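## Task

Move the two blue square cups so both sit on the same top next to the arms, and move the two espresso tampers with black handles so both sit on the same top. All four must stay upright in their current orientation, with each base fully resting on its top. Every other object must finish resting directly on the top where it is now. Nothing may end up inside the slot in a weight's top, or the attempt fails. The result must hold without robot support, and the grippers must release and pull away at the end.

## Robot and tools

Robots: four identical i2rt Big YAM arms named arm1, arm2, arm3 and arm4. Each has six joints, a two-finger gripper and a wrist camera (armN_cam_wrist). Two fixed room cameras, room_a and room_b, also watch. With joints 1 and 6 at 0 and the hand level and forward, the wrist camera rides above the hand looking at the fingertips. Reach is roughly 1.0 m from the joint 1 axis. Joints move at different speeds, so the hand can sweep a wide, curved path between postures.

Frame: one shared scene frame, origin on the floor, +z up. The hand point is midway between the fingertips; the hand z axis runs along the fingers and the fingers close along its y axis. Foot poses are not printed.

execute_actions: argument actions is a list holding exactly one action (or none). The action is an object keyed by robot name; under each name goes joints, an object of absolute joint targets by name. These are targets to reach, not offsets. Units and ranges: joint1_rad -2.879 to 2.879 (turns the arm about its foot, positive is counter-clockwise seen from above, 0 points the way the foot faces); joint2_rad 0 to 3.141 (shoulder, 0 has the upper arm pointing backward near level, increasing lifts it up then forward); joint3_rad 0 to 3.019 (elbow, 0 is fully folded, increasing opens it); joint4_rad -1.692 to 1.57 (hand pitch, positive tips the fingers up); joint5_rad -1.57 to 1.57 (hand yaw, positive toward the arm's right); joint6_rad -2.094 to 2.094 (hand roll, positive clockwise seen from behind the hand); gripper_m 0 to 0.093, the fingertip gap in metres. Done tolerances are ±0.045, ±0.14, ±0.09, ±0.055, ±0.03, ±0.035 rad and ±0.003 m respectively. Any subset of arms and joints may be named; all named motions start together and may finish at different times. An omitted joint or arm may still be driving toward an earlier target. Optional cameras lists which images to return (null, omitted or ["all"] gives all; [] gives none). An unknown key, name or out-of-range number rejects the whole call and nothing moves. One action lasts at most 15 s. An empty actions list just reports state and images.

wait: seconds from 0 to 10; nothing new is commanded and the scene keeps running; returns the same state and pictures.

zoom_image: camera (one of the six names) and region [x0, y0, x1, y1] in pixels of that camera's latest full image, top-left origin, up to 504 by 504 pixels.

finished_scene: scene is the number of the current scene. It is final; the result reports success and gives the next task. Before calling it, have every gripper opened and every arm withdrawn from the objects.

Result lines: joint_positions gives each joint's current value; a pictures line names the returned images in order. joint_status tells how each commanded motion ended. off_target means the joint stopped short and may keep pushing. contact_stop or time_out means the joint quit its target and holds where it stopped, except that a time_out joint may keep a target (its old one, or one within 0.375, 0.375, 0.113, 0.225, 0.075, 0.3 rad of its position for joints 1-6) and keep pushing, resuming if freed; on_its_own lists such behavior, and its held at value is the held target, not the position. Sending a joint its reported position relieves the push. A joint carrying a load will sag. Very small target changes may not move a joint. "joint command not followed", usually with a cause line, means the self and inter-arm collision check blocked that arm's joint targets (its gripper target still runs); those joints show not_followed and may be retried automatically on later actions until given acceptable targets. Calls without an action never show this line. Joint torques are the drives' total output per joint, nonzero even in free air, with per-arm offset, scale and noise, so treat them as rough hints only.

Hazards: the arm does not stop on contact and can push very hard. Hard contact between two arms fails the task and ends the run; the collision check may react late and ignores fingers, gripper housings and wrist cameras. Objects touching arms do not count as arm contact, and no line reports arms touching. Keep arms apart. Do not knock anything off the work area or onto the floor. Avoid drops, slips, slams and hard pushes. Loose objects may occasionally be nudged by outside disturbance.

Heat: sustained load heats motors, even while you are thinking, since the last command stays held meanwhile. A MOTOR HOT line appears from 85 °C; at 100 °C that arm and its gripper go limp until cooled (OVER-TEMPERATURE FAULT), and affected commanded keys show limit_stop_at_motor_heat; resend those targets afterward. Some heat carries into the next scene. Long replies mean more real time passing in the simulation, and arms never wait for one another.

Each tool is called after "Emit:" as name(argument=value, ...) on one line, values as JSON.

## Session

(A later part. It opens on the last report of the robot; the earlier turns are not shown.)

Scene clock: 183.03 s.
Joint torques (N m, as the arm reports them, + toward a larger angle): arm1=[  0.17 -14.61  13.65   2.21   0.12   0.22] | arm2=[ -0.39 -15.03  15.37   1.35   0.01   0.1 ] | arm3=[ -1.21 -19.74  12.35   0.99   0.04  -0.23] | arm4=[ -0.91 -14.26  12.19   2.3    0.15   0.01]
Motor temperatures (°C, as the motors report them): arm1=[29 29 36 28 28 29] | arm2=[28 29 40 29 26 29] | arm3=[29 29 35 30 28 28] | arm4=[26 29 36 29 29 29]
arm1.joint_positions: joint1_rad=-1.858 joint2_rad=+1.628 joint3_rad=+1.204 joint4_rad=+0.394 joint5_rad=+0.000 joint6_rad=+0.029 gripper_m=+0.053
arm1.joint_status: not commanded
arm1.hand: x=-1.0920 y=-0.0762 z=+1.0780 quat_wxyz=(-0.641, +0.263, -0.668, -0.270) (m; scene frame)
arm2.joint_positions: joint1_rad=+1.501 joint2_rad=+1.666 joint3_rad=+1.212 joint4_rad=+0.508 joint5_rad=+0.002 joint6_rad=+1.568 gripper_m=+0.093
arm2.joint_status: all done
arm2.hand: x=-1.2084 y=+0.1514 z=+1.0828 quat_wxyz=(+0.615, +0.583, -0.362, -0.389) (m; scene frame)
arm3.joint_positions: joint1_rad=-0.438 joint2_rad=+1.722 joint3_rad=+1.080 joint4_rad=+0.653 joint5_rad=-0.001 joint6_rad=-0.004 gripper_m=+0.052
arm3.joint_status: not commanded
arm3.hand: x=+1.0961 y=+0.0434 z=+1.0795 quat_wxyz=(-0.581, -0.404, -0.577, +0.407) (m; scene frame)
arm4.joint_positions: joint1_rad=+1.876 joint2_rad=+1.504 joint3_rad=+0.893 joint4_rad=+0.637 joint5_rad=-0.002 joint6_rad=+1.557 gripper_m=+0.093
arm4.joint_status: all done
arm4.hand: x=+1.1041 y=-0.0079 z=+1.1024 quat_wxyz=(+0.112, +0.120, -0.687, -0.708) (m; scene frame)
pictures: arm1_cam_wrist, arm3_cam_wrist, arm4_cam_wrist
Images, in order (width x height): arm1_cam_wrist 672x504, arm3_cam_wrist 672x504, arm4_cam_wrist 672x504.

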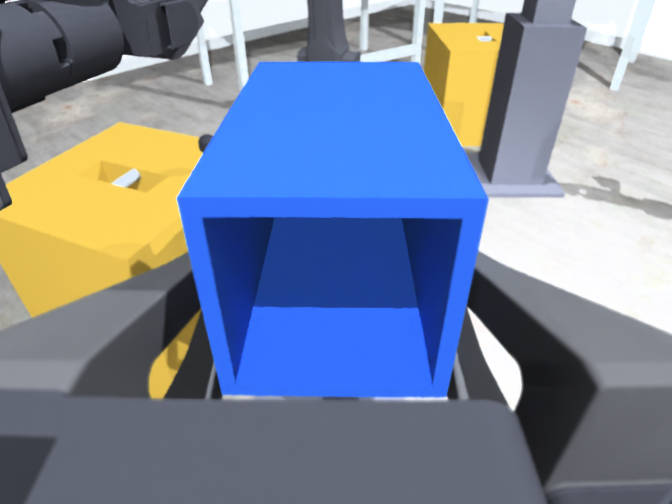

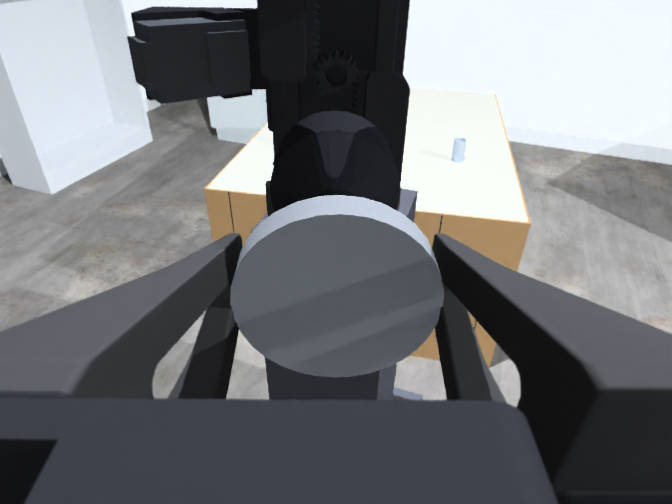

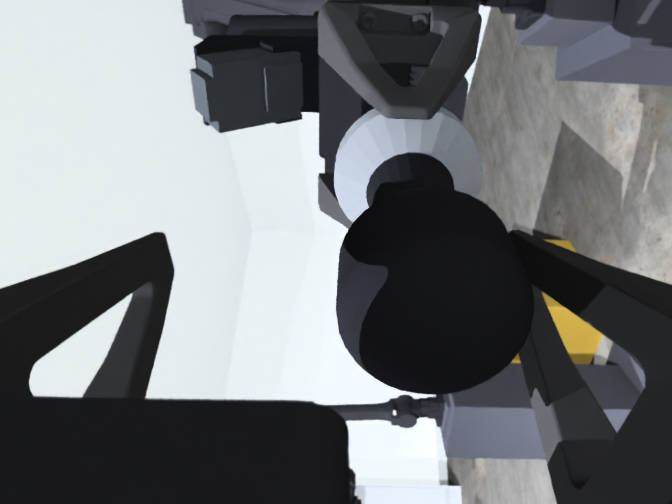

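Emit:
execute_actions(actions=[{"arm1":{"joints":{"joint1_rad":0.95,"joint4_rad":-1.15}},"arm2":{"joints":{"joint1_rad":-1.908,"joint2_rad":1.325,"joint3_rad":0.86,"joint4_rad":0.48}},"arm3":{"joints":{"joint1_rad":-2.176,"joint4_rad":0.7}},"arm4":{"joints":{"joint4_rad":0.55}}}])

Scene clock: 197.83 s.
Joint torques (N m, as the arm reports them, + toward a larger angle): arm1=[  0.11 -13.37  11.46   0.34   0.2    0.24] | arm2=[ 0.28 -9.99 10.71  1.34  0.07  0.1 ] | arm3=[ -0.1  -21.61  12.36   2.91  -0.17  -0.23] | arm4=[ -0.29 -14.15  12.12   1.43   0.19   0.  ]
Motor temperatures (°C, as the motors report them): arm1=[29 29 37 28 28 29] | arm2=[28 29 40 29 26 29] | arm3=[29 30 36 31 28 28] | arm4=[26 29 37 29 29 29]
arm1.joint_positions: joint1_rad=+0.956 joint2_rad=+1.630 joint3_rad=+1.218 joint4_rad=-1.141 joint5_rad=-0.002 joint6_rad=+0.031 gripper_m=+0.053
arm1.joint_status: all done
arm1.hand: x=-2.0169 y=-0.7709 z=+0.8442 quat_wxyz=(+0.005, +0.978, +0.206, -0.007) (m; scene frame)
arm2.joint_positions: joint1_rad=-1.912 joint2_rad=+1.322 joint3_rad=+0.861 joint4_rad=+0.494 joint5_rad=+0.001 joint6_rad=+1.568 gripper_m=+0.093
arm2.joint_status: all done
arm2.hand: x=+0.0069 y=+0.5691 z=+1.0830 quat_wxyz=(-0.458, -0.447, -0.535, -0.551) (m; scene frame)
arm3.joint_positions: joint1_rad=-2.185 joint2_rad=+1.737 joint3_rad=+1.080 joint4_rad=+0.653 joint5_rad=+0.004 joint6_rad=-0.004 gripper_m=+0.052
arm3.joint_status: all done
arm3.hand: x=+0.1684 y=+0.5814 z=+1.0696 quat_wxyz=(-0.056, -0.707, -0.062, +0.702) (m; scene frame)
arm4.joint_positions: joint1_rad=+1.876 joint2_rad=+1.502 joint3_rad=+0.893 joint4_rad=+0.555 joint5_rad=-0.002 joint6_rad=+1.558 gripper_m=+0.093
arm4.joint_status: all done
arm4.hand: x=+1.1043 y=-0.0084 z=+1.0828 quat_wxyz=(+0.108, +0.125, -0.715, -0.679) (m; scene frame)
pictures: arm1_cam_wrist, arm2_cam_wrist, arm3_cam_wrist, arm4_cam_wrist, room_a, room_b
Images, in order (width x height): arm1_cam_wrist 672x504, arm2_cam_wrist 672x504, arm3_cam_wrist 672x504, arm4_cam_wrist 672x504, room_a 672x504, room_b 672x504.

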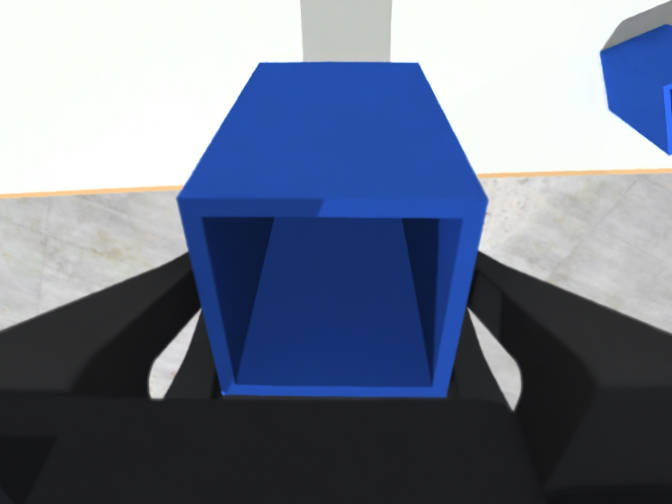

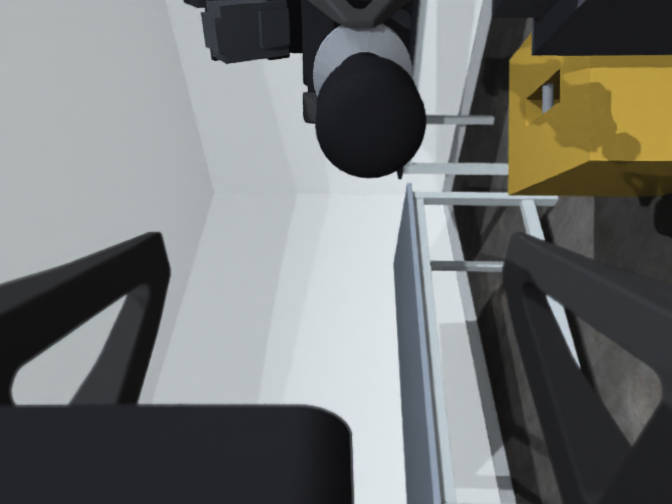

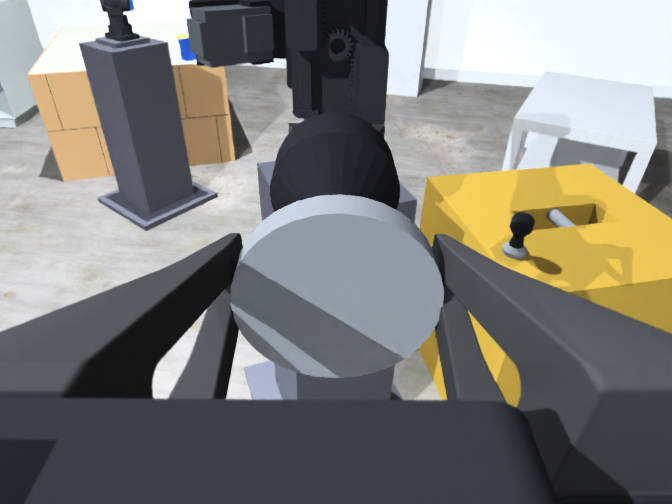

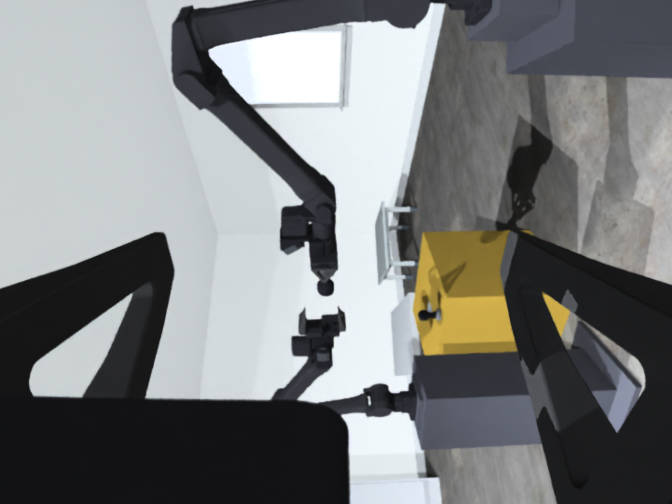

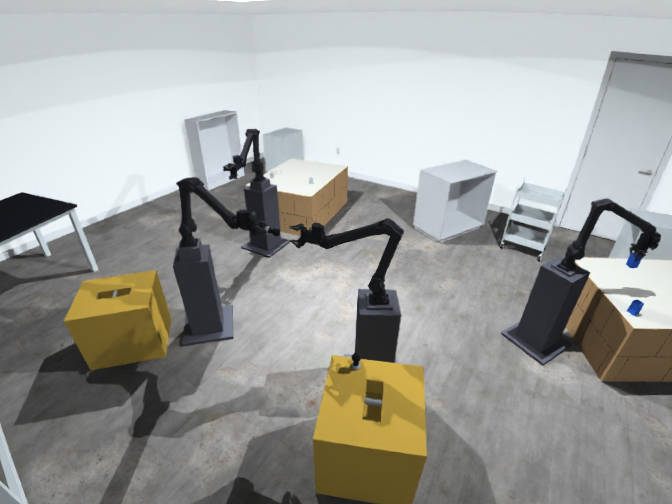

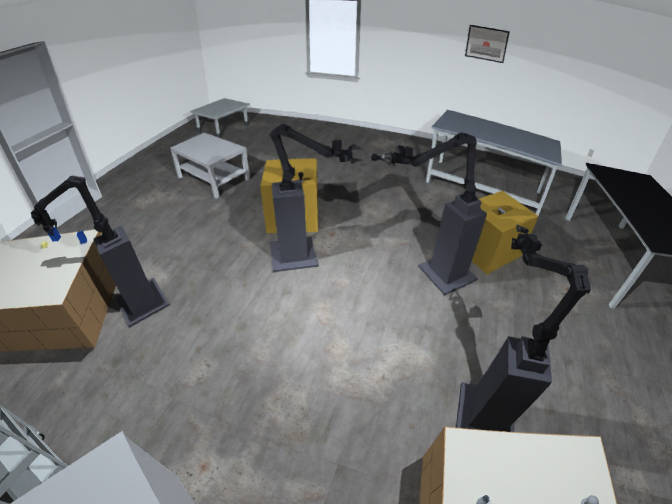

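Emit:
execute_actions(actions=[{"arm1":{"joints":{"joint2_rad":2.0,"joint3_rad":1.175,"joint4_rad":-0.715}},"arm2":{"joints":{"joint2_rad":1.49,"joint3_rad":1.045}},"arm4":{"joints":{"joint2_rad":1.1,"joint3_rad":0.7}}}], cameras=["arm1_cam_wrist","arm2_cam_wrist","arm3_cam_wrist","room_a"])

Scene clock: 207.10 s.
Joint torques (N m, as the arm reports them, + toward a larger angle): arm1=[  0.31 -16.1    6.89   1.05   0.2    0.13] | arm2=[  0.22 -13.14  15.13   1.24   0.04   0.07] | arm3=[  0.01 -21.56  12.37   2.9   -0.16  -0.23] | arm4=[-0.47 -6.76 10.05  1.42  0.15 -0.01]
Motor temperatures (°C, as the motors report them): arm1=[29 29 36 27 28 29] | arm2=[28 29 38 29 26 29] | arm3=[29 30 37 31 28 28] | arm4=[26 29 37 29 29 29]
arm1.joint_positions: joint1_rad=+0.956 joint2_rad=+2.017 joint3_rad=+1.161 joint4_rad=-0.725 joint5_rad=-0.002 joint6_rad=+0.031 gripper_m=+0.053
arm1.joint_status: all done
arm1.hand: x=-2.0417 y=-0.7837 z=+0.6467 quat_wxyz=(+0.002, +0.978, +0.206, +0.006) (m; scene frame)
arm2.joint_positions: joint1_rad=-1.912 joint2_rad=+1.491 joint3_rad=+0.994 joint4_rad=+0.494 joint5_rad=+0.001 joint6_rad=+1.568 gripper_m=+0.093
arm2.joint_status: all done
arm2.hand: x=+0.0644 y=+0.5799 z=+1.0611 quat_wxyz=(-0.450, -0.455, -0.545, -0.542) (m; scene frame)
arm3.joint_positions: joint1_rad=-2.185 joint2_rad=+1.737 joint3_rad=+1.080 joint4_rad=+0.653 joint5_rad=+0.004 joint6_rad=-0.004 gripper_m=+0.052
arm3.joint_status: not commanded
arm3.hand: x=+0.1684 y=+0.5814 z=+1.0696 quat_wxyz=(-0.056, -0.707, -0.062, +0.702) (m; scene frame)
arm4.joint_positions: joint1_rad=+1.876 joint2_rad=+1.096 joint3_rad=+0.702 joint4_rad=+0.550 joint5_rad=-0.002 joint6_rad=+1.558 gripper_m=+0.093
arm4.joint_status: all done
arm4.hand: x=+1.1421 y=-0.1199 z=+1.1920 quat_wxyz=(+0.119, +0.112, -0.640, -0.751) (m; scene frame)
pictures: arm1_cam_wrist, arm2_cam_wrist, arm3_cam_wrist, room_a
Images, in order (width x height): arm1_cam_wrist 672x504, arm2_cam_wrist 672x504, arm3_cam_wrist 672x504, room_a 672x504.

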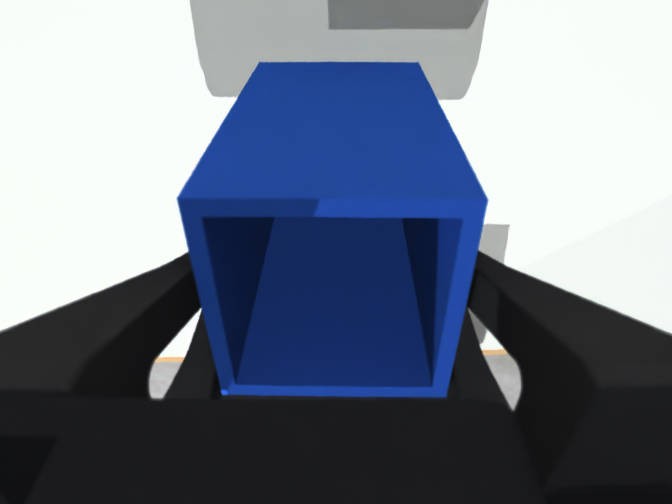

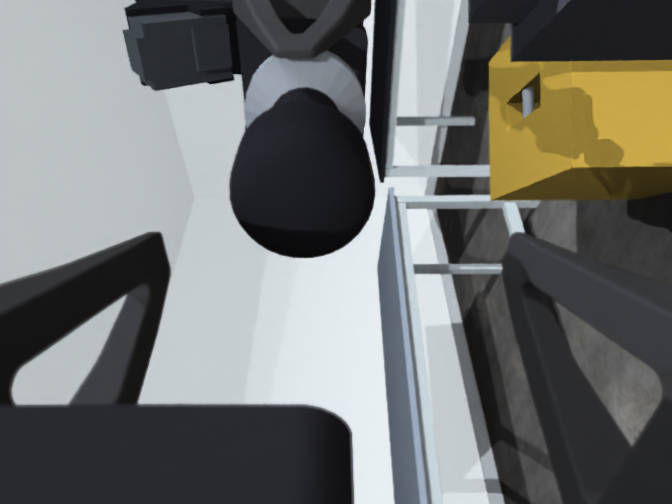

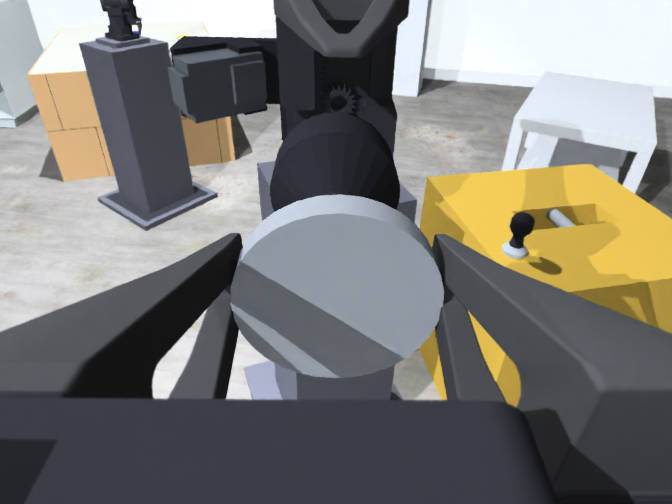

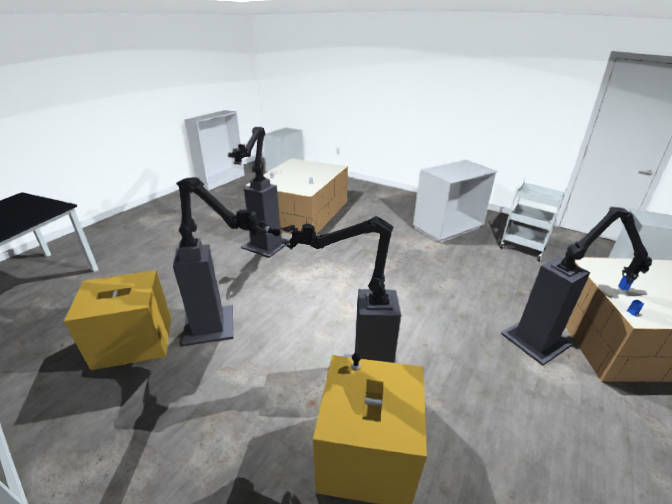

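Emit:
execute_actions(actions=[{"arm1":{"joints":{"joint2_rad":2.08,"joint4_rad":-0.64}},"arm2":{"joints":{"joint1_rad":-1.922,"joint2_rad":1.606,"joint3_rad":1.197}}}], cameras=["arm1_cam_wrist","arm2_cam_wrist","arm3_cam_wrist","room_a"])

Emit:
zoom_image(camera="room_a", region=[572, 240, 672, 340])

Scene clock: 212.13 s.
Joint torques (N m, as the arm reports them, + toward a larger angle): arm1=[  0.42 -15.87   6.85   1.06   0.16   0.19] | arm2=[ -0.36 -13.5   15.15   1.31   0.06   0.11] | arm3=[ -0.21 -21.64  12.24   2.89  -0.17  -0.23] | arm4=[-0.54 -7.1   9.9   1.56  0.16  0.01]
Motor temperatures (°C, as the motors report them): arm1=[29 29 35 27 28 29] | arm2=[28 29 39 29 26 29] | arm3=[29 30 37 31 28 28] | arm4=[26 29 37 29 29 29]
arm1.joint_positions: joint1_rad=+0.956 joint2_rad=+2.073 joint3_rad=+1.161 joint4_rad=-0.650 joint5_rad=-0.002 joint6_rad=+0.031 gripper_m=+0.053
arm1.joint_status: all done
arm1.hand: x=-2.0465 y=-0.7861 z=+0.6202 quat_wxyz=(+0.004, +0.978, +0.206, -0.003) (m; scene frame)
arm2.joint_positions: joint1_rad=-1.914 joint2_rad=+1.593 joint3_rad=+1.148 joint4_rad=+0.494 joint5_rad=+0.001 joint6_rad=+1.568 gripper_m=+0.093
arm2.joint_status: all done
arm2.hand: x=+0.1117 y=+0.5867 z=+1.0852 quat_wxyz=(-0.463, -0.444, -0.530, -0.555) (m; scene frame)
arm3.joint_positions: joint1_rad=-2.185 joint2_rad=+1.737 joint3_rad=+1.080 joint4_rad=+0.653 joint5_rad=+0.004 joint6_rad=-0.004 gripper_m=+0.052
arm3.joint_status: not commanded
arm3.hand: x=+0.1684 y=+0.5814 z=+1.0696 quat_wxyz=(-0.056, -0.707, -0.062, +0.702) (m; scene frame)
arm4.joint_positions: joint1_rad=+1.876 joint2_rad=+1.096 joint3_rad=+0.702 joint4_rad=+0.550 joint5_rad=-0.002 joint6_rad=+1.558 gripper_m=+0.093
arm4.joint_status: not commanded
arm4.hand: x=+1.1421 y=-0.1199 z=+1.1920 quat_wxyz=(+0.119, +0.112, -0.640, -0.751) (m; scene frame)
pictures: arm1_cam_wrist, arm2_cam_wrist, arm3_cam_wrist, room_a
Images, in order (width x height): arm1_cam_wrist 672x504, arm2_cam_wrist 672x504, arm3_cam_wrist 672x504, room_a 672x504.

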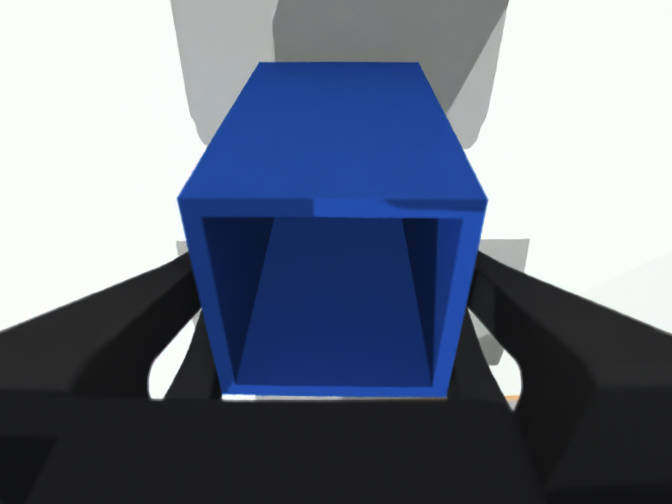

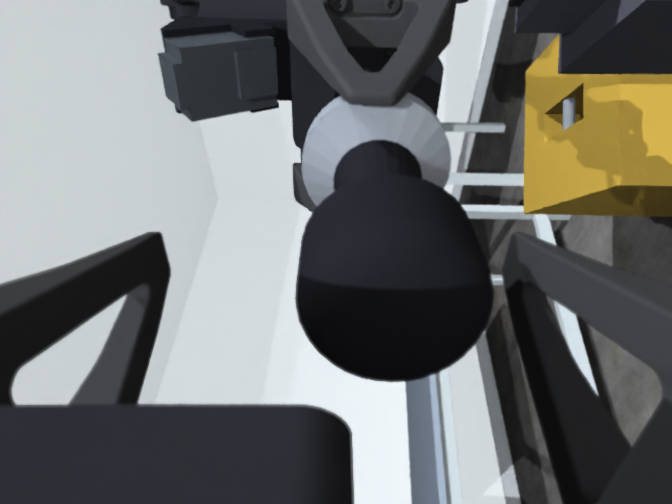

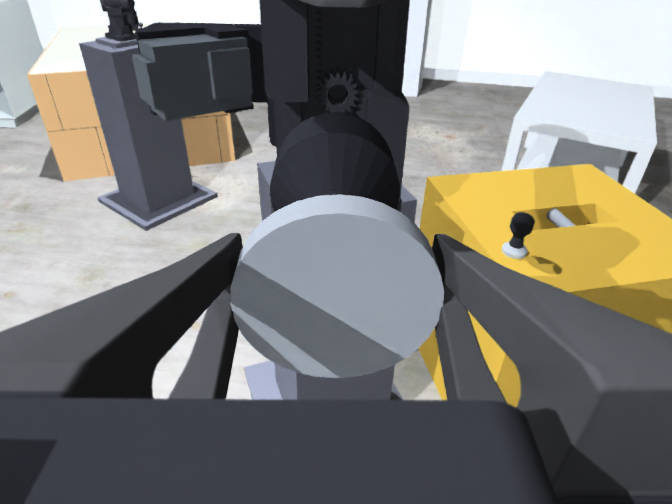

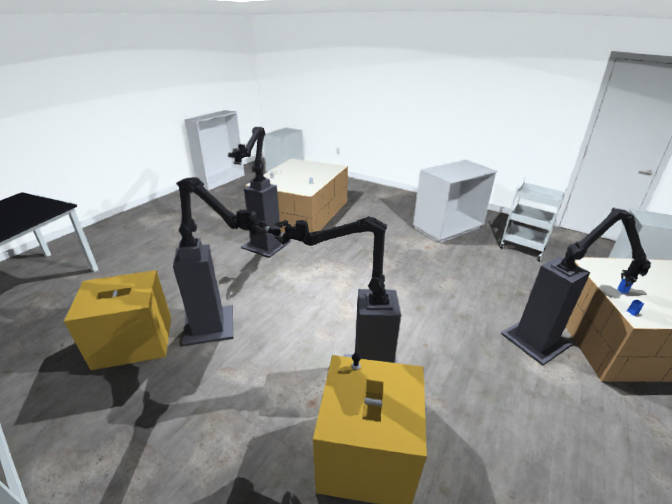

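Region (572, 240, 672, 340) of room_a's 672x504 image, scaled by 5.040, with more detail than that image has.

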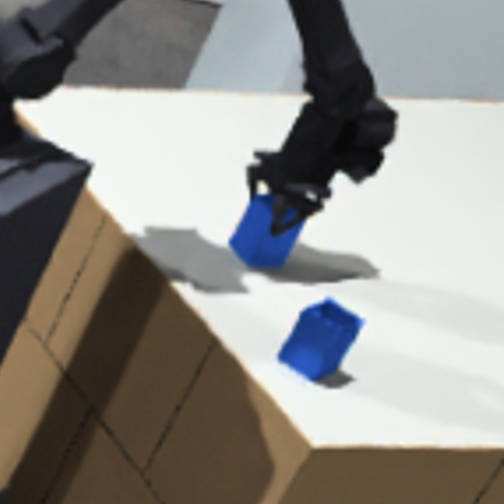

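Emit:
execute_actions(actions=[{"arm1":{"joints":{"joint2_rad":2.102}},"arm2":{"joints":{"joint1_rad":-1.928,"joint2_rad":1.629}}}], cameras=["arm1_cam_wrist","arm2_cam_wrist"])

Scene clock: 215.17 s.
Joint torques (N m, as the arm reports them, + toward a larger angle): arm1=[ -0.32 -15.35   6.43   1.19   0.16   0.18] | arm2=[ -0.44 -12.85  15.17   1.27   0.04   0.11] | arm3=[ -0.22 -21.34  12.37   2.95  -0.17  -0.24] | arm4=[-0.41 -6.44  9.98  1.49  0.13 -0.03]
Motor temperatures (°C, as the motors report them): arm1=[29 30 35 27 28 29] | arm2=[28 29 39 29 26 29] | arm3=[29 30 37 31 28 28] | arm4=[26 29 36 29 29 29]
arm1.joint_positions: joint1_rad=+0.956 joint2_rad=+2.084 joint3_rad=+1.161 joint4_rad=-0.650 joint5_rad=-0.002 joint6_rad=+0.031 gripper_m=+0.053
arm1.joint_status: all done
arm1.hand: x=-2.0441 y=-0.7850 z=+0.6151 quat_wxyz=(+0.003, +0.978, +0.206, +0.002) (m; scene frame)
arm2.joint_positions: joint1_rad=-1.921 joint2_rad=+1.610 joint3_rad=+1.148 joint4_rad=+0.494 joint5_rad=+0.001 joint6_rad=+1.568 gripper_m=+0.093
arm2.joint_status: all done
arm2.hand: x=+0.1160 y=+0.5827 z=+1.0742 quat_wxyz=(-0.461, -0.449, -0.533, -0.549) (m; scene frame)
arm3.joint_positions: joint1_rad=-2.185 joint2_rad=+1.737 joint3_rad=+1.080 joint4_rad=+0.653 joint5_rad=+0.004 joint6_rad=-0.004 gripper_m=+0.052
arm3.joint_status: not commanded
arm3.hand: x=+0.1684 y=+0.5814 z=+1.0696 quat_wxyz=(-0.056, -0.707, -0.062, +0.702) (m; scene frame)
arm4.joint_positions: joint1_rad=+1.876 joint2_rad=+1.096 joint3_rad=+0.702 joint4_rad=+0.550 joint5_rad=-0.002 joint6_rad=+1.558 gripper_m=+0.093
arm4.joint_status: not commanded
arm4.hand: x=+1.1421 y=-0.1199 z=+1.1920 quat_wxyz=(+0.119, +0.112, -0.640, -0.751) (m; scene frame)
pictures: arm1_cam_wrist, arm2_cam_wrist
Images, in order (width x height): arm1_cam_wrist 672x504, arm2_cam_wrist 672x504.

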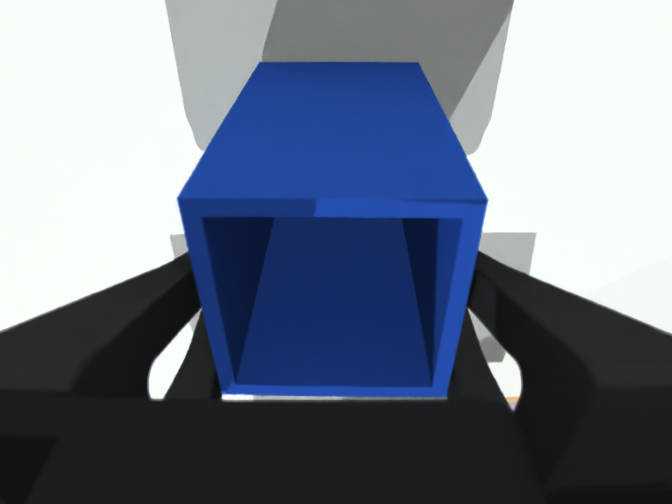

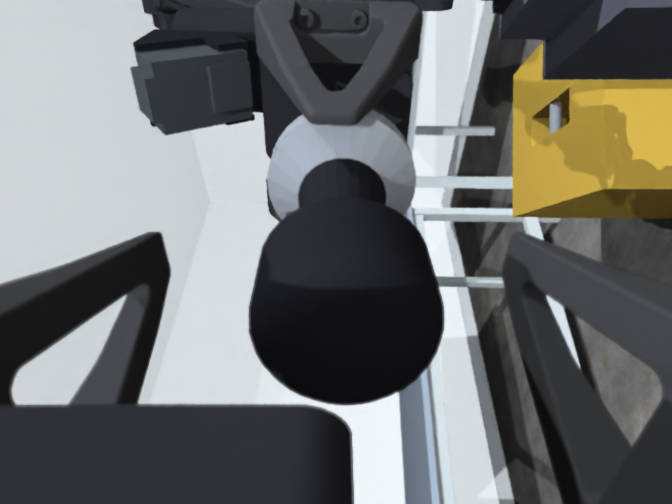

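Emit:
execute_actions(actions=[{"arm1":{"joints":{"gripper_m":0.093}},"arm2":{"joints":{"gripper_m":0.03}}}], cameras=["arm1_cam_wrist","arm2_cam_wrist","arm3_cam_wrist"])

Scene clock: 217.10 s.
Joint torques (N m, as the arm reports them, + toward a larger angle): arm1=[ -0.35 -15.38   6.55   1.38   0.19   0.15] | arm2=[ -0.23 -12.73  15.2    1.37   0.04   0.09] | arm3=[ -0.21 -21.93  12.23   2.97  -0.18  -0.24] | arm4=[-0.82 -6.56  9.94  1.67  0.16 -0.02]
Motor temperatures (°C, as the motors report them): arm1=[29 30 35 27 28 29] | arm2=[28 29 40 29 26 29] | arm3=[29 30 37 31 28 28] | arm4=[26 29 36 29 29 29]
arm1.joint_positions: joint1_rad=+0.956 joint2_rad=+2.084 joint3_rad=+1.161 joint4_rad=-0.650 joint5_rad=-0.002 joint6_rad=+0.031 gripper_m=+0.093
arm1.joint_status: all done
arm1.hand: x=-2.0441 y=-0.7850 z=+0.6151 quat_wxyz=(+0.003, +0.978, +0.206, +0.002) (m; scene frame)
arm2.joint_positions: joint1_rad=-1.921 joint2_rad=+1.610 joint3_rad=+1.148 joint4_rad=+0.494 joint5_rad=+0.001 joint6_rad=+1.568 gripper_m=+0.045
arm2.joint_status: gripper_m off_target (ended at +0.045, target +0.030)
arm2.hand: x=+0.1161 y=+0.5827 z=+1.0739 quat_wxyz=(-0.461, -0.449, -0.533, -0.549) (m; scene frame)
arm3.joint_positions: joint1_rad=-2.185 joint2_rad=+1.737 joint3_rad=+1.080 joint4_rad=+0.653 joint5_rad=+0.004 joint6_rad=-0.004 gripper_m=+0.052
arm3.joint_status: not commanded
arm3.hand: x=+0.1684 y=+0.5814 z=+1.0696 quat_wxyz=(-0.056, -0.707, -0.063, +0.702) (m; scene frame)
arm4.joint_positions: joint1_rad=+1.876 joint2_rad=+1.096 joint3_rad=+0.702 joint4_rad=+0.550 joint5_rad=-0.002 joint6_rad=+1.558 gripper_m=+0.093
arm4.joint_status: not commanded
arm4.hand: x=+1.1421 y=-0.1199 z=+1.1920 quat_wxyz=(+0.119, +0.112, -0.640, -0.751) (m; scene frame)
pictures: arm1_cam_wrist, arm2_cam_wrist, arm3_cam_wrist
Images, in order (width x height): arm1_cam_wrist 672x504, arm2_cam_wrist 672x504, arm3_cam_wrist 672x504.

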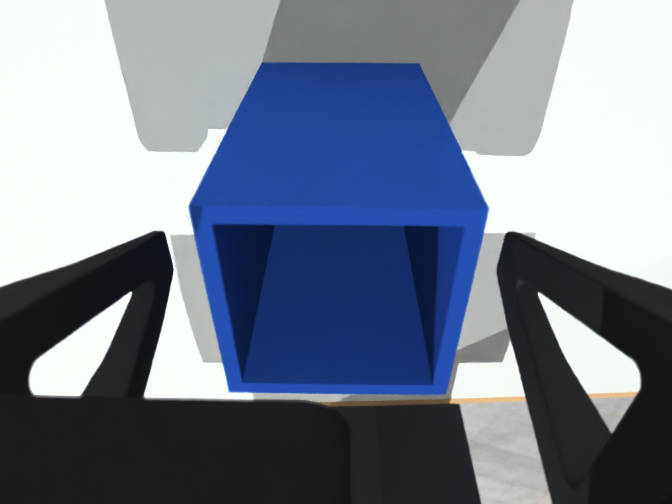

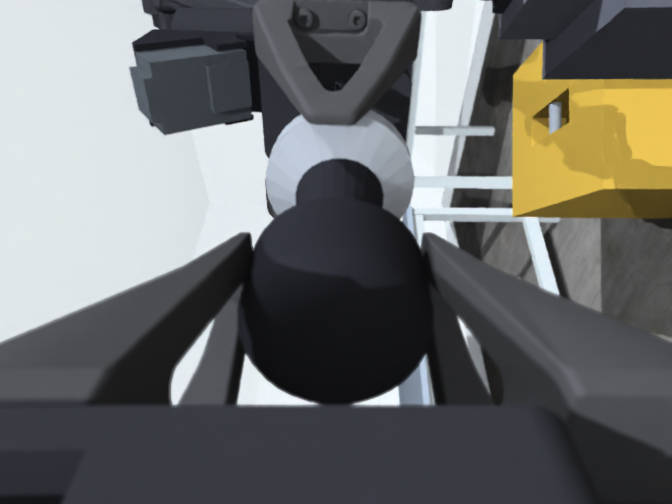

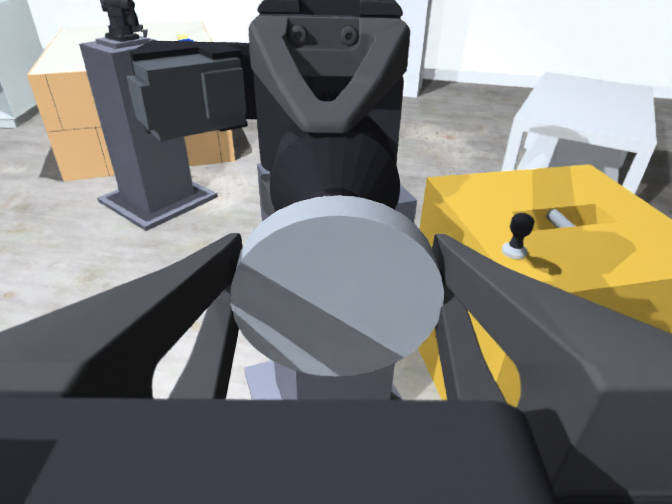

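Emit:
execute_actions(actions=[{"arm1":{"joints":{"joint2_rad":1.85,"joint4_rad":-0.85}},"arm2":{"joints":{"joint2_rad":1.6,"joint4_rad":0.52}},"arm3":{"joints":{"gripper_m":0.093}}}], cameras=[])

Emit:
execute_actions(actions=[{"arm1":{"joints":{"joint2_rad":1.5,"joint4_rad":-1.1}},"arm3":{"joints":{"joint2_rad":1.45,"joint3_rad":0.8}}}], cameras=["arm2_cam_wrist","arm3_cam_wrist"])

Scene clock: 223.13 s.
Joint torques (N m, as the arm reports them, + toward a larger angle): arm1=[ -0.26 -12.88   8.11   0.51   0.17   0.14] | arm2=[ -0.5  -15.62  15.11   3.13   0.03   0.09] | arm3=[ -0.2  -20.74  12.22   2.17  -0.17  -0.23] | arm4=[-0.41 -6.76  9.88  1.43  0.14 -0.04]
Motor temperatures (°C, as the motors report them): arm1=[29 30 34 27 28 29] | arm2=[28 29 40 29 26 29] | arm3=[29 30 37 31 28 28] | arm4=[26 28 36 29 29 29]
arm1.joint_positions: joint1_rad=+0.956 joint2_rad=+1.832 joint3_rad=+1.161 joint4_rad=-0.841 joint5_rad=-0.002 joint6_rad=+0.031 gripper_m=+0.093
arm1.joint_status: all done
arm1.hand: x=-2.0460 y=-0.7853 z=+0.7343 quat_wxyz=(+0.010, +0.978, +0.206, -0.027) (m; scene frame)
arm2.joint_positions: joint1_rad=-1.921 joint2_rad=+1.612 joint3_rad=+1.148 joint4_rad=+0.494 joint5_rad=+0.001 joint6_rad=+1.568 gripper_m=+0.045
arm2.joint_status: all done
arm2.hand: x=+0.1166 y=+0.5828 z=+1.0724 quat_wxyz=(-0.460, -0.450, -0.534, -0.548) (m; scene frame)
arm3.joint_positions: joint1_rad=-2.185 joint2_rad=+1.721 joint3_rad=+1.080 joint4_rad=+0.672 joint5_rad=+0.004 joint6_rad=-0.004 gripper_m=+0.093
arm3.joint_status: all done
arm3.hand: x=+0.1705 y=+0.5817 z=+1.0851 quat_wxyz=(-0.057, -0.694, -0.061, +0.715) (m; scene frame)
arm4.joint_positions: joint1_rad=+1.876 joint2_rad=+1.096 joint3_rad=+0.702 joint4_rad=+0.550 joint5_rad=-0.002 joint6_rad=+1.558 gripper_m=+0.093
arm4.joint_status: not commanded
arm4.hand: x=+1.1421 y=-0.1199 z=+1.1920 quat_wxyz=(+0.119, +0.112, -0.640, -0.751) (m; scene frame)
pictures: none
No camera images: the call's "cameras" was empty. Leave "cameras" out to get every camera's image.

Scene clock: 224.47 s.
Joint torques (N m, as the arm reports them, + toward a larger angle): arm1=[ -0.26 -10.25   9.62   0.81   0.23   0.11] | arm2=[ -0.39 -15.62  15.19   3.16   0.06   0.09] | arm3=[ -0.26 -12.55   9.39   1.93  -0.17  -0.24] | arm4=[-0.77 -6.36  9.9   1.46  0.17  0.01]
Motor temperatures (°C, as the motors report them): arm1=[29 30 34 27 28 29] | arm2=[28 29 40 29 26 29] | arm3=[29 30 37 31 28 28] | arm4=[26 28 36 29 29 29]
arm1.joint_positions: joint1_rad=+0.956 joint2_rad=+1.488 joint3_rad=+1.161 joint4_rad=-1.091 joint5_rad=-0.002 joint6_rad=+0.031 gripper_m=+0.093
arm1.joint_status: all done
arm1.hand: x=-2.0089 y=-0.7668 z=+0.8860 quat_wxyz=(+0.021, +0.976, +0.206, -0.073) (m; scene frame)
arm2.joint_positions: joint1_rad=-1.921 joint2_rad=+1.612 joint3_rad=+1.148 joint4_rad=+0.494 joint5_rad=+0.001 joint6_rad=+1.568 gripper_m=+0.045
arm2.joint_status: not commanded
arm2.hand: x=+0.1166 y=+0.5828 z=+1.0724 quat_wxyz=(-0.460, -0.450, -0.534, -0.548) (m; scene frame)
arm3.joint_positions: joint1_rad=-2.185 joint2_rad=+1.440 joint3_rad=+0.795 joint4_rad=+0.678 joint5_rad=+0.004 joint6_rad=-0.004 gripper_m=+0.093
arm3.joint_status: all done
arm3.hand: x=+0.2757 y=+0.5998 z=+1.1049 quat_wxyz=(-0.057, -0.694, -0.061, +0.715) (m; scene frame)
arm4.joint_positions: joint1_rad=+1.876 joint2_rad=+1.096 joint3_rad=+0.702 joint4_rad=+0.550 joint5_rad=-0.002 joint6_rad=+1.558 gripper_m=+0.093
arm4.joint_status: not commanded
arm4.hand: x=+1.1421 y=-0.1199 z=+1.1920 quat_wxyz=(+0.119, +0.112, -0.640, -0.751) (m; scene frame)
pictures: arm2_cam_wrist, arm3_cam_wrist
Images, in order (width x height): arm2_cam_wrist 672x504, arm3_cam_wrist 672x504.

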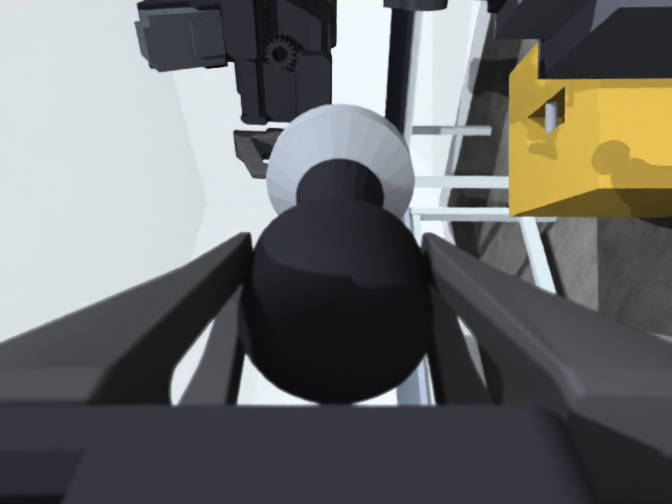

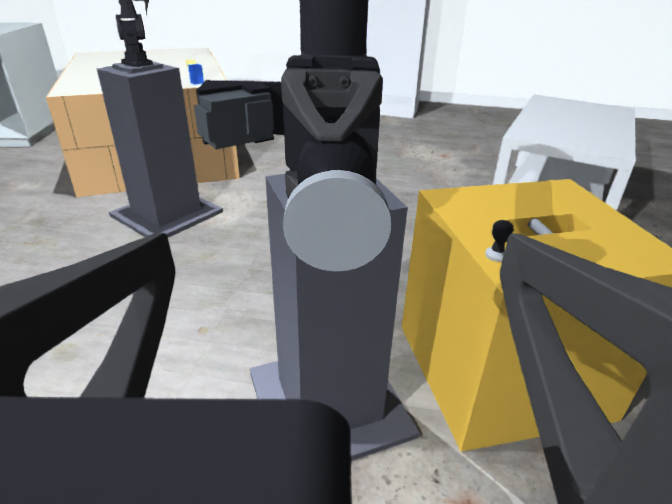

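Emit:
execute_actions(actions=[{"arm2":{"joints":{"joint1_rad":-0.3,"joint2_rad":2.05,"joint3_rad":1.75,"joint4_rad":-1.2}},"arm3":{"joints":{"joint1_rad":-1.6,"joint2_rad":0.9,"joint3_rad":0.7,"joint4_rad":0}},"arm1":{"joints":{"joint2_rad":0.9,"joint3_rad":0.9}}}], cameras=["arm2_cam_wrist","room_a","room_b"])

Scene clock: 229.63 s.
Joint torques (N m, as the arm reports them, + toward a larger angle): arm1=[ 0.35 -2.45  9.4   1.54  0.18  0.17] | arm2=[  0.03 -23.78  13.24  -0.59   0.22   0.19] | arm3=[-0.31 -5.12 11.85  0.48 -0.03 -0.23] | arm4=[-0.71 -6.42  9.79  1.61  0.18  0.01]
Motor temperatures (°C, as the motors report them): arm1=[29 29 34 27 28 29] | arm2=[28 30 40 29 26 29] | arm3=[29 30 36 31 28 28] | arm4=[26 28 36 29 29 29]
arm1.joint_positions: joint1_rad=+0.956 joint2_rad=+0.889 joint3_rad=+0.903 joint4_rad=-1.097 joint5_rad=-0.002 joint6_rad=+0.031 gripper_m=+0.093
arm1.joint_status: all done
arm1.hand: x=-1.8973 y=-0.7129 z=+0.9940 quat_wxyz=(+0.060, +0.950, +0.200, -0.234) (m; scene frame)
arm2.joint_positions: joint1_rad=-0.295 joint2_rad=+2.106 joint3_rad=+1.707 joint4_rad=-1.185 joint5_rad=-0.002 joint6_rad=+1.568 gripper_m=+0.045
arm2.joint_status: all done
arm2.hand: x=-0.7092 y=+1.0708 z=+0.7641 quat_wxyz=(+0.003, +0.116, -0.993, +0.004) (m; scene frame)
arm3.joint_positions: joint1_rad=-1.606 joint2_rad=+0.893 joint3_rad=+0.686 joint4_rad=+0.020 joint5_rad=+0.000 joint6_rad=-0.004 gripper_m=+0.093
arm3.joint_status: all done
arm3.hand: x=+0.5266 y=+0.3908 z=+1.1544 quat_wxyz=(-0.231, -0.718, -0.285, +0.592) (m; scene frame)
arm4.joint_positions: joint1_rad=+1.876 joint2_rad=+1.096 joint3_rad=+0.702 joint4_rad=+0.550 joint5_rad=-0.002 joint6_rad=+1.558 gripper_m=+0.093
arm4.joint_status: not commanded
arm4.hand: x=+1.1421 y=-0.1199 z=+1.1920 quat_wxyz=(+0.119, +0.112, -0.640, -0.751) (m; scene frame)
pictures: arm2_cam_wrist, room_a, room_b
Images, in order (width x height): arm2_cam_wrist 672x504, room_a 672x504, room_b 672x504.

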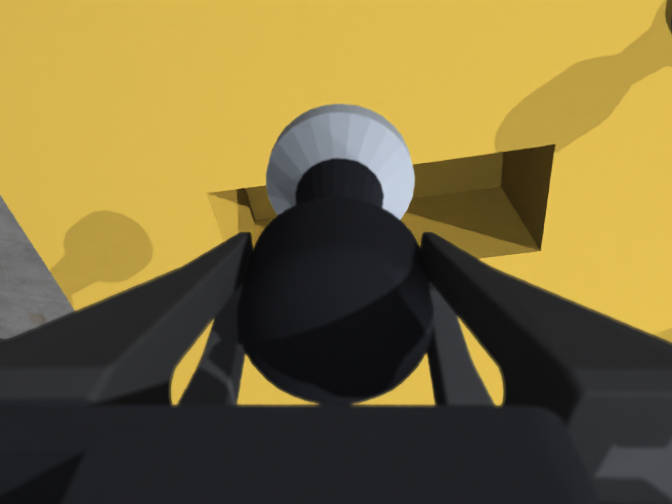

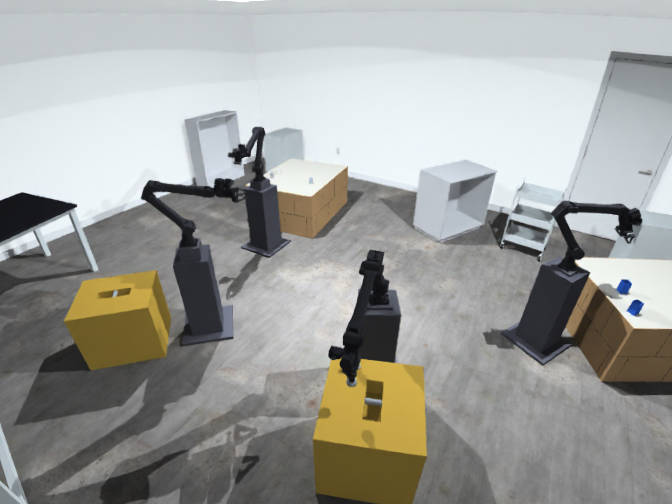

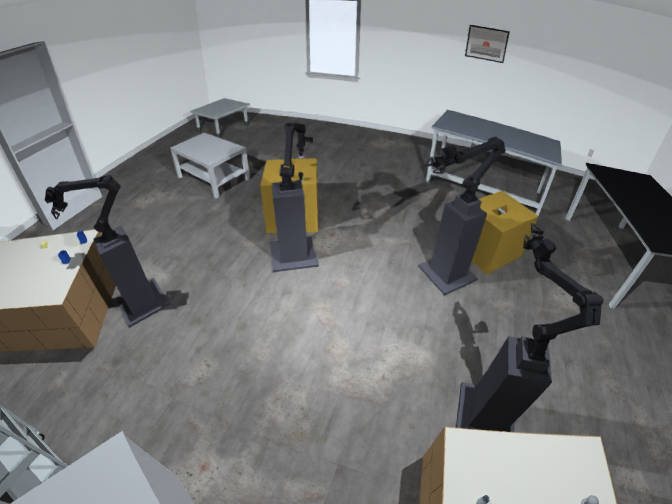

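Emit:
execute_actions(actions=[{"arm2":{"joints":{"joint2_rad":2.225,"joint3_rad":1.615,"joint4_rad":-0.865}}}], cameras=["arm2_cam_wrist","room_a"])

Emit:
zoom_image(camera="room_a", region=[300, 330, 440, 460])

Scene clock: 234.33 s.
Joint torques (N m, as the arm reports them, + toward a larger angle): arm1=[-0.32 -3.14  9.32  1.7   0.22  0.16] | arm2=[ -0.38 -23.59  10.49   0.98   0.2    0.2 ] | arm3=[-0.3  -5.17 11.83  0.45 -0.03 -0.22] | arm4=[-0.35 -6.7   9.92  1.62  0.13 -0.01]
Motor temperatures (°C, as the motors report them): arm1=[29 29 35 27 28 29] | arm2=[28 31 40 29 26 29] | arm3=[29 30 37 31 28 28] | arm4=[26 28 36 29 29 29]
arm1.joint_positions: joint1_rad=+0.956 joint2_rad=+0.889 joint3_rad=+0.903 joint4_rad=-1.097 joint5_rad=-0.002 joint6_rad=+0.031 gripper_m=+0.093
arm1.joint_status: not commanded
arm1.hand: x=-1.8973 y=-0.7129 z=+0.9940 quat_wxyz=(+0.060, +0.950, +0.200, -0.234) (m; scene frame)
arm2.joint_positions: joint1_rad=-0.295 joint2_rad=+2.267 joint3_rad=+1.588 joint4_rad=-0.880 joint5_rad=-0.002 joint6_rad=+1.568 gripper_m=+0.045
arm2.joint_status: all done
arm2.hand: x=-0.7086 y=+1.0659 z=+0.6282 quat_wxyz=(+0.004, +0.116, -0.993, -0.007) (m; scene frame)
arm3.joint_positions: joint1_rad=-1.606 joint2_rad=+0.893 joint3_rad=+0.686 joint4_rad=+0.020 joint5_rad=+0.000 joint6_rad=-0.004 gripper_m=+0.093
arm3.joint_status: not commanded
arm3.hand: x=+0.5266 y=+0.3908 z=+1.1544 quat_wxyz=(-0.231, -0.718, -0.285, +0.592) (m; scene frame)
arm4.joint_positions: joint1_rad=+1.876 joint2_rad=+1.096 joint3_rad=+0.702 joint4_rad=+0.550 joint5_rad=-0.002 joint6_rad=+1.558 gripper_m=+0.093
arm4.joint_status: not commanded
arm4.hand: x=+1.1421 y=-0.1199 z=+1.1920 quat_wxyz=(+0.119, +0.112, -0.640, -0.751) (m; scene frame)
pictures: arm2_cam_wrist, room_a
Images, in order (width x height): arm2_cam_wrist 672x504, room_a 672x504.

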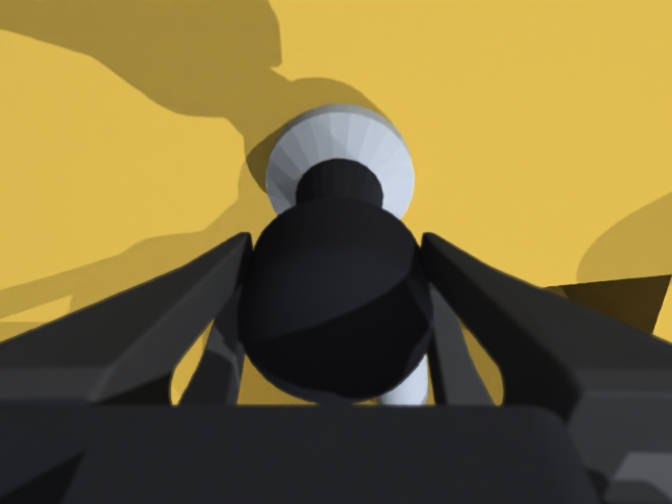

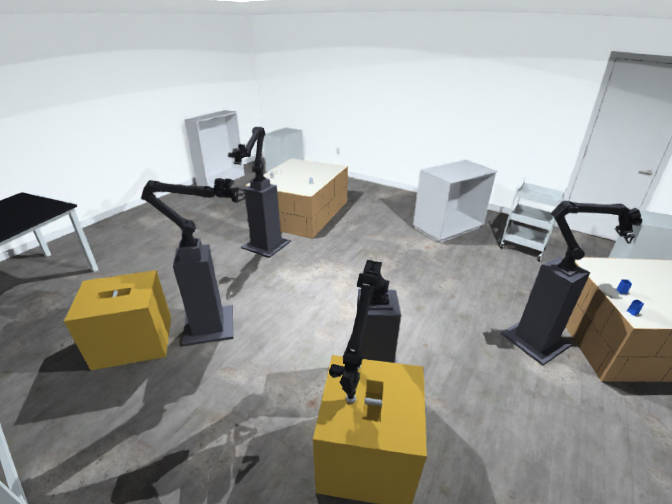

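Region (300, 330, 440, 460) of room_a's 672x504 image, scaled by 3.600, with more detail than that image has; it fills the top 468 rows of this view, and the rest is white.

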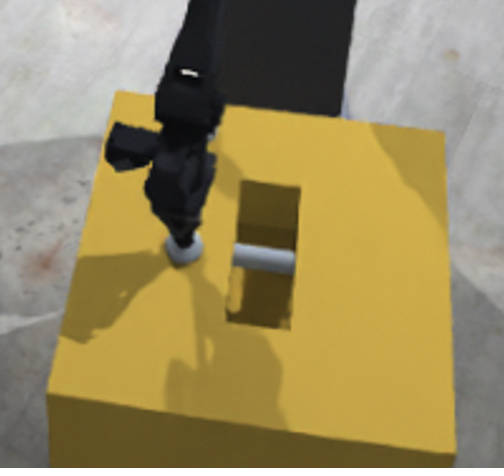

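Emit:
execute_actions(actions=[{"arm2":{"joints":{"joint2_rad":2.27,"joint4_rad":-0.85}}}], cameras=["arm2_cam_wrist"])

Scene clock: 236.60 s.
Joint torques (N m, as the arm reports them, + toward a larger angle): arm1=[ 0.39 -2.77  9.4   1.24  0.2   0.15] | arm2=[ -0.01 -20.33  10.55   1.     0.2    0.2 ] | arm3=[-0.41 -5.07 11.77  0.46 -0.02 -0.24] | arm4=[-0.26 -7.03  9.98  1.68  0.18 -0.01]
Motor temperatures (°C, as the motors report them): arm1=[29 29 35 27 28 29] | arm2=[28 31 39 29 26 29] | arm3=[29 30 37 31 28 28] | arm4=[26 28 36 29 29 29]
arm1.joint_positions: joint1_rad=+0.956 joint2_rad=+0.889 joint3_rad=+0.903 joint4_rad=-1.097 joint5_rad=-0.002 joint6_rad=+0.031 gripper_m=+0.093
arm1.joint_status: not commanded
arm1.hand: x=-1.8973 y=-0.7129 z=+0.9940 quat_wxyz=(+0.060, +0.950, +0.200, -0.234) (m; scene frame)
arm2.joint_positions: joint1_rad=-0.295 joint2_rad=+2.267 joint3_rad=+1.588 joint4_rad=-0.867 joint5_rad=-0.002 joint6_rad=+1.568 gripper_m=+0.045
arm2.joint_status: all done
arm2.hand: x=-0.7094 y=+1.0692 z=+0.6282 quat_wxyz=(+0.005, +0.116, -0.993, -0.014) (m; scene frame)
arm3.joint_positions: joint1_rad=-1.606 joint2_rad=+0.893 joint3_rad=+0.686 joint4_rad=+0.020 joint5_rad=+0.000 joint6_rad=-0.004 gripper_m=+0.093
arm3.joint_status: not commanded
arm3.hand: x=+0.5266 y=+0.3908 z=+1.1544 quat_wxyz=(-0.231, -0.718, -0.285, +0.592) (m; scene frame)
arm4.joint_positions: joint1_rad=+1.876 joint2_rad=+1.096 joint3_rad=+0.702 joint4_rad=+0.550 joint5_rad=-0.002 joint6_rad=+1.558 gripper_m=+0.093
arm4.joint_status: not commanded
arm4.hand: x=+1.1421 y=-0.1199 z=+1.1920 quat_wxyz=(+0.119, +0.112, -0.640, -0.751) (m; scene frame)
pictures: arm2_cam_wrist
Images, in order (width x height): arm2_cam_wrist 672x504.

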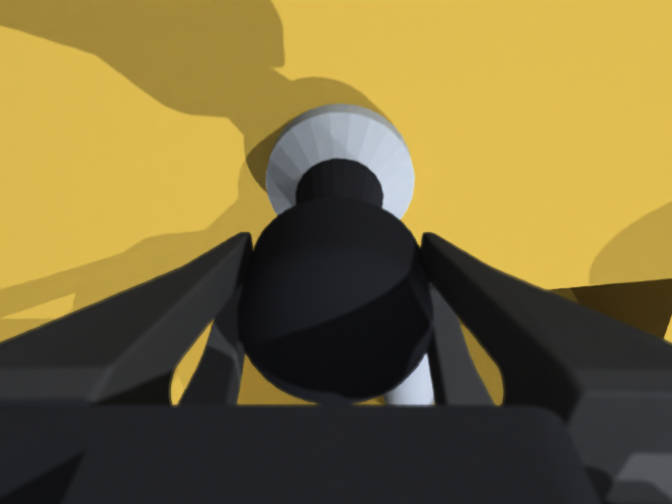

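Emit:
execute_actions(actions=[{"arm2":{"joints":{"joint2_rad":2.29}}}], cameras=["arm2_cam_wrist"])

Scene clock: 238.33 s.
Joint torques (N m, as the arm reports them, + toward a larger angle): arm1=[-0.17 -2.49  9.47  1.45  0.14  0.2 ] | arm2=[ -0.24 -18.97  10.6    1.16   0.22   0.18] | arm3=[-0.31 -5.1  11.78  0.45 -0.02 -0.24] | arm4=[-0.43 -6.72  9.95  1.64  0.18 -0.01]
Motor temperatures (°C, as the motors report them): arm1=[29 29 35 27 28 29] | arm2=[28 31 39 29 26 29] | arm3=[29 29 37 31 28 28] | arm4=[26 28 36 29 29 29]
arm1.joint_positions: joint1_rad=+0.956 joint2_rad=+0.889 joint3_rad=+0.903 joint4_rad=-1.097 joint5_rad=-0.002 joint6_rad=+0.031 gripper_m=+0.093
arm1.joint_status: not commanded
arm1.hand: x=-1.8973 y=-0.7129 z=+0.9940 quat_wxyz=(+0.060, +0.950, +0.200, -0.234) (m; scene frame)
arm2.joint_positions: joint1_rad=-0.295 joint2_rad=+2.273 joint3_rad=+1.588 joint4_rad=-0.867 joint5_rad=-0.002 joint6_rad=+1.568 gripper_m=+0.045
arm2.joint_status: all done
arm2.hand: x=-0.7092 y=+1.0679 z=+0.6248 quat_wxyz=(+0.005, +0.116, -0.993, -0.011) (m; scene frame)
arm3.joint_positions: joint1_rad=-1.606 joint2_rad=+0.893 joint3_rad=+0.686 joint4_rad=+0.020 joint5_rad=+0.000 joint6_rad=-0.004 gripper_m=+0.093
arm3.joint_status: not commanded
arm3.hand: x=+0.5266 y=+0.3908 z=+1.1544 quat_wxyz=(-0.231, -0.718, -0.285, +0.592) (m; scene frame)
arm4.joint_positions: joint1_rad=+1.876 joint2_rad=+1.096 joint3_rad=+0.702 joint4_rad=+0.550 joint5_rad=-0.002 joint6_rad=+1.558 gripper_m=+0.093
arm4.joint_status: not commanded
arm4.hand: x=+1.1421 y=-0.1199 z=+1.1920 quat_wxyz=(+0.119, +0.112, -0.640, -0.751) (m; scene frame)
pictures: arm2_cam_wrist
Images, in order (width x height): arm2_cam_wrist 672x504.

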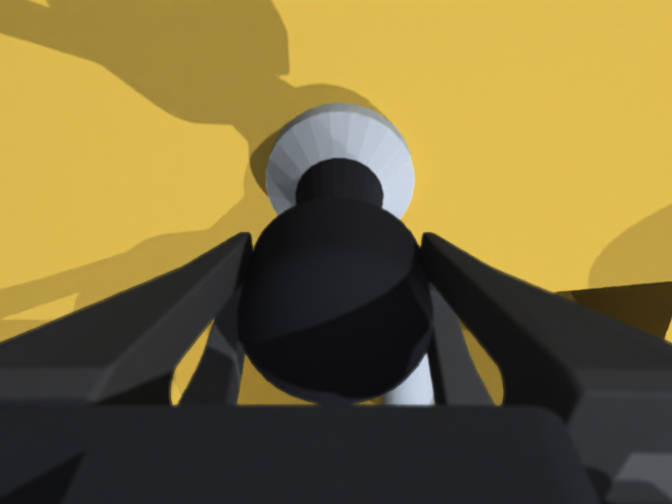

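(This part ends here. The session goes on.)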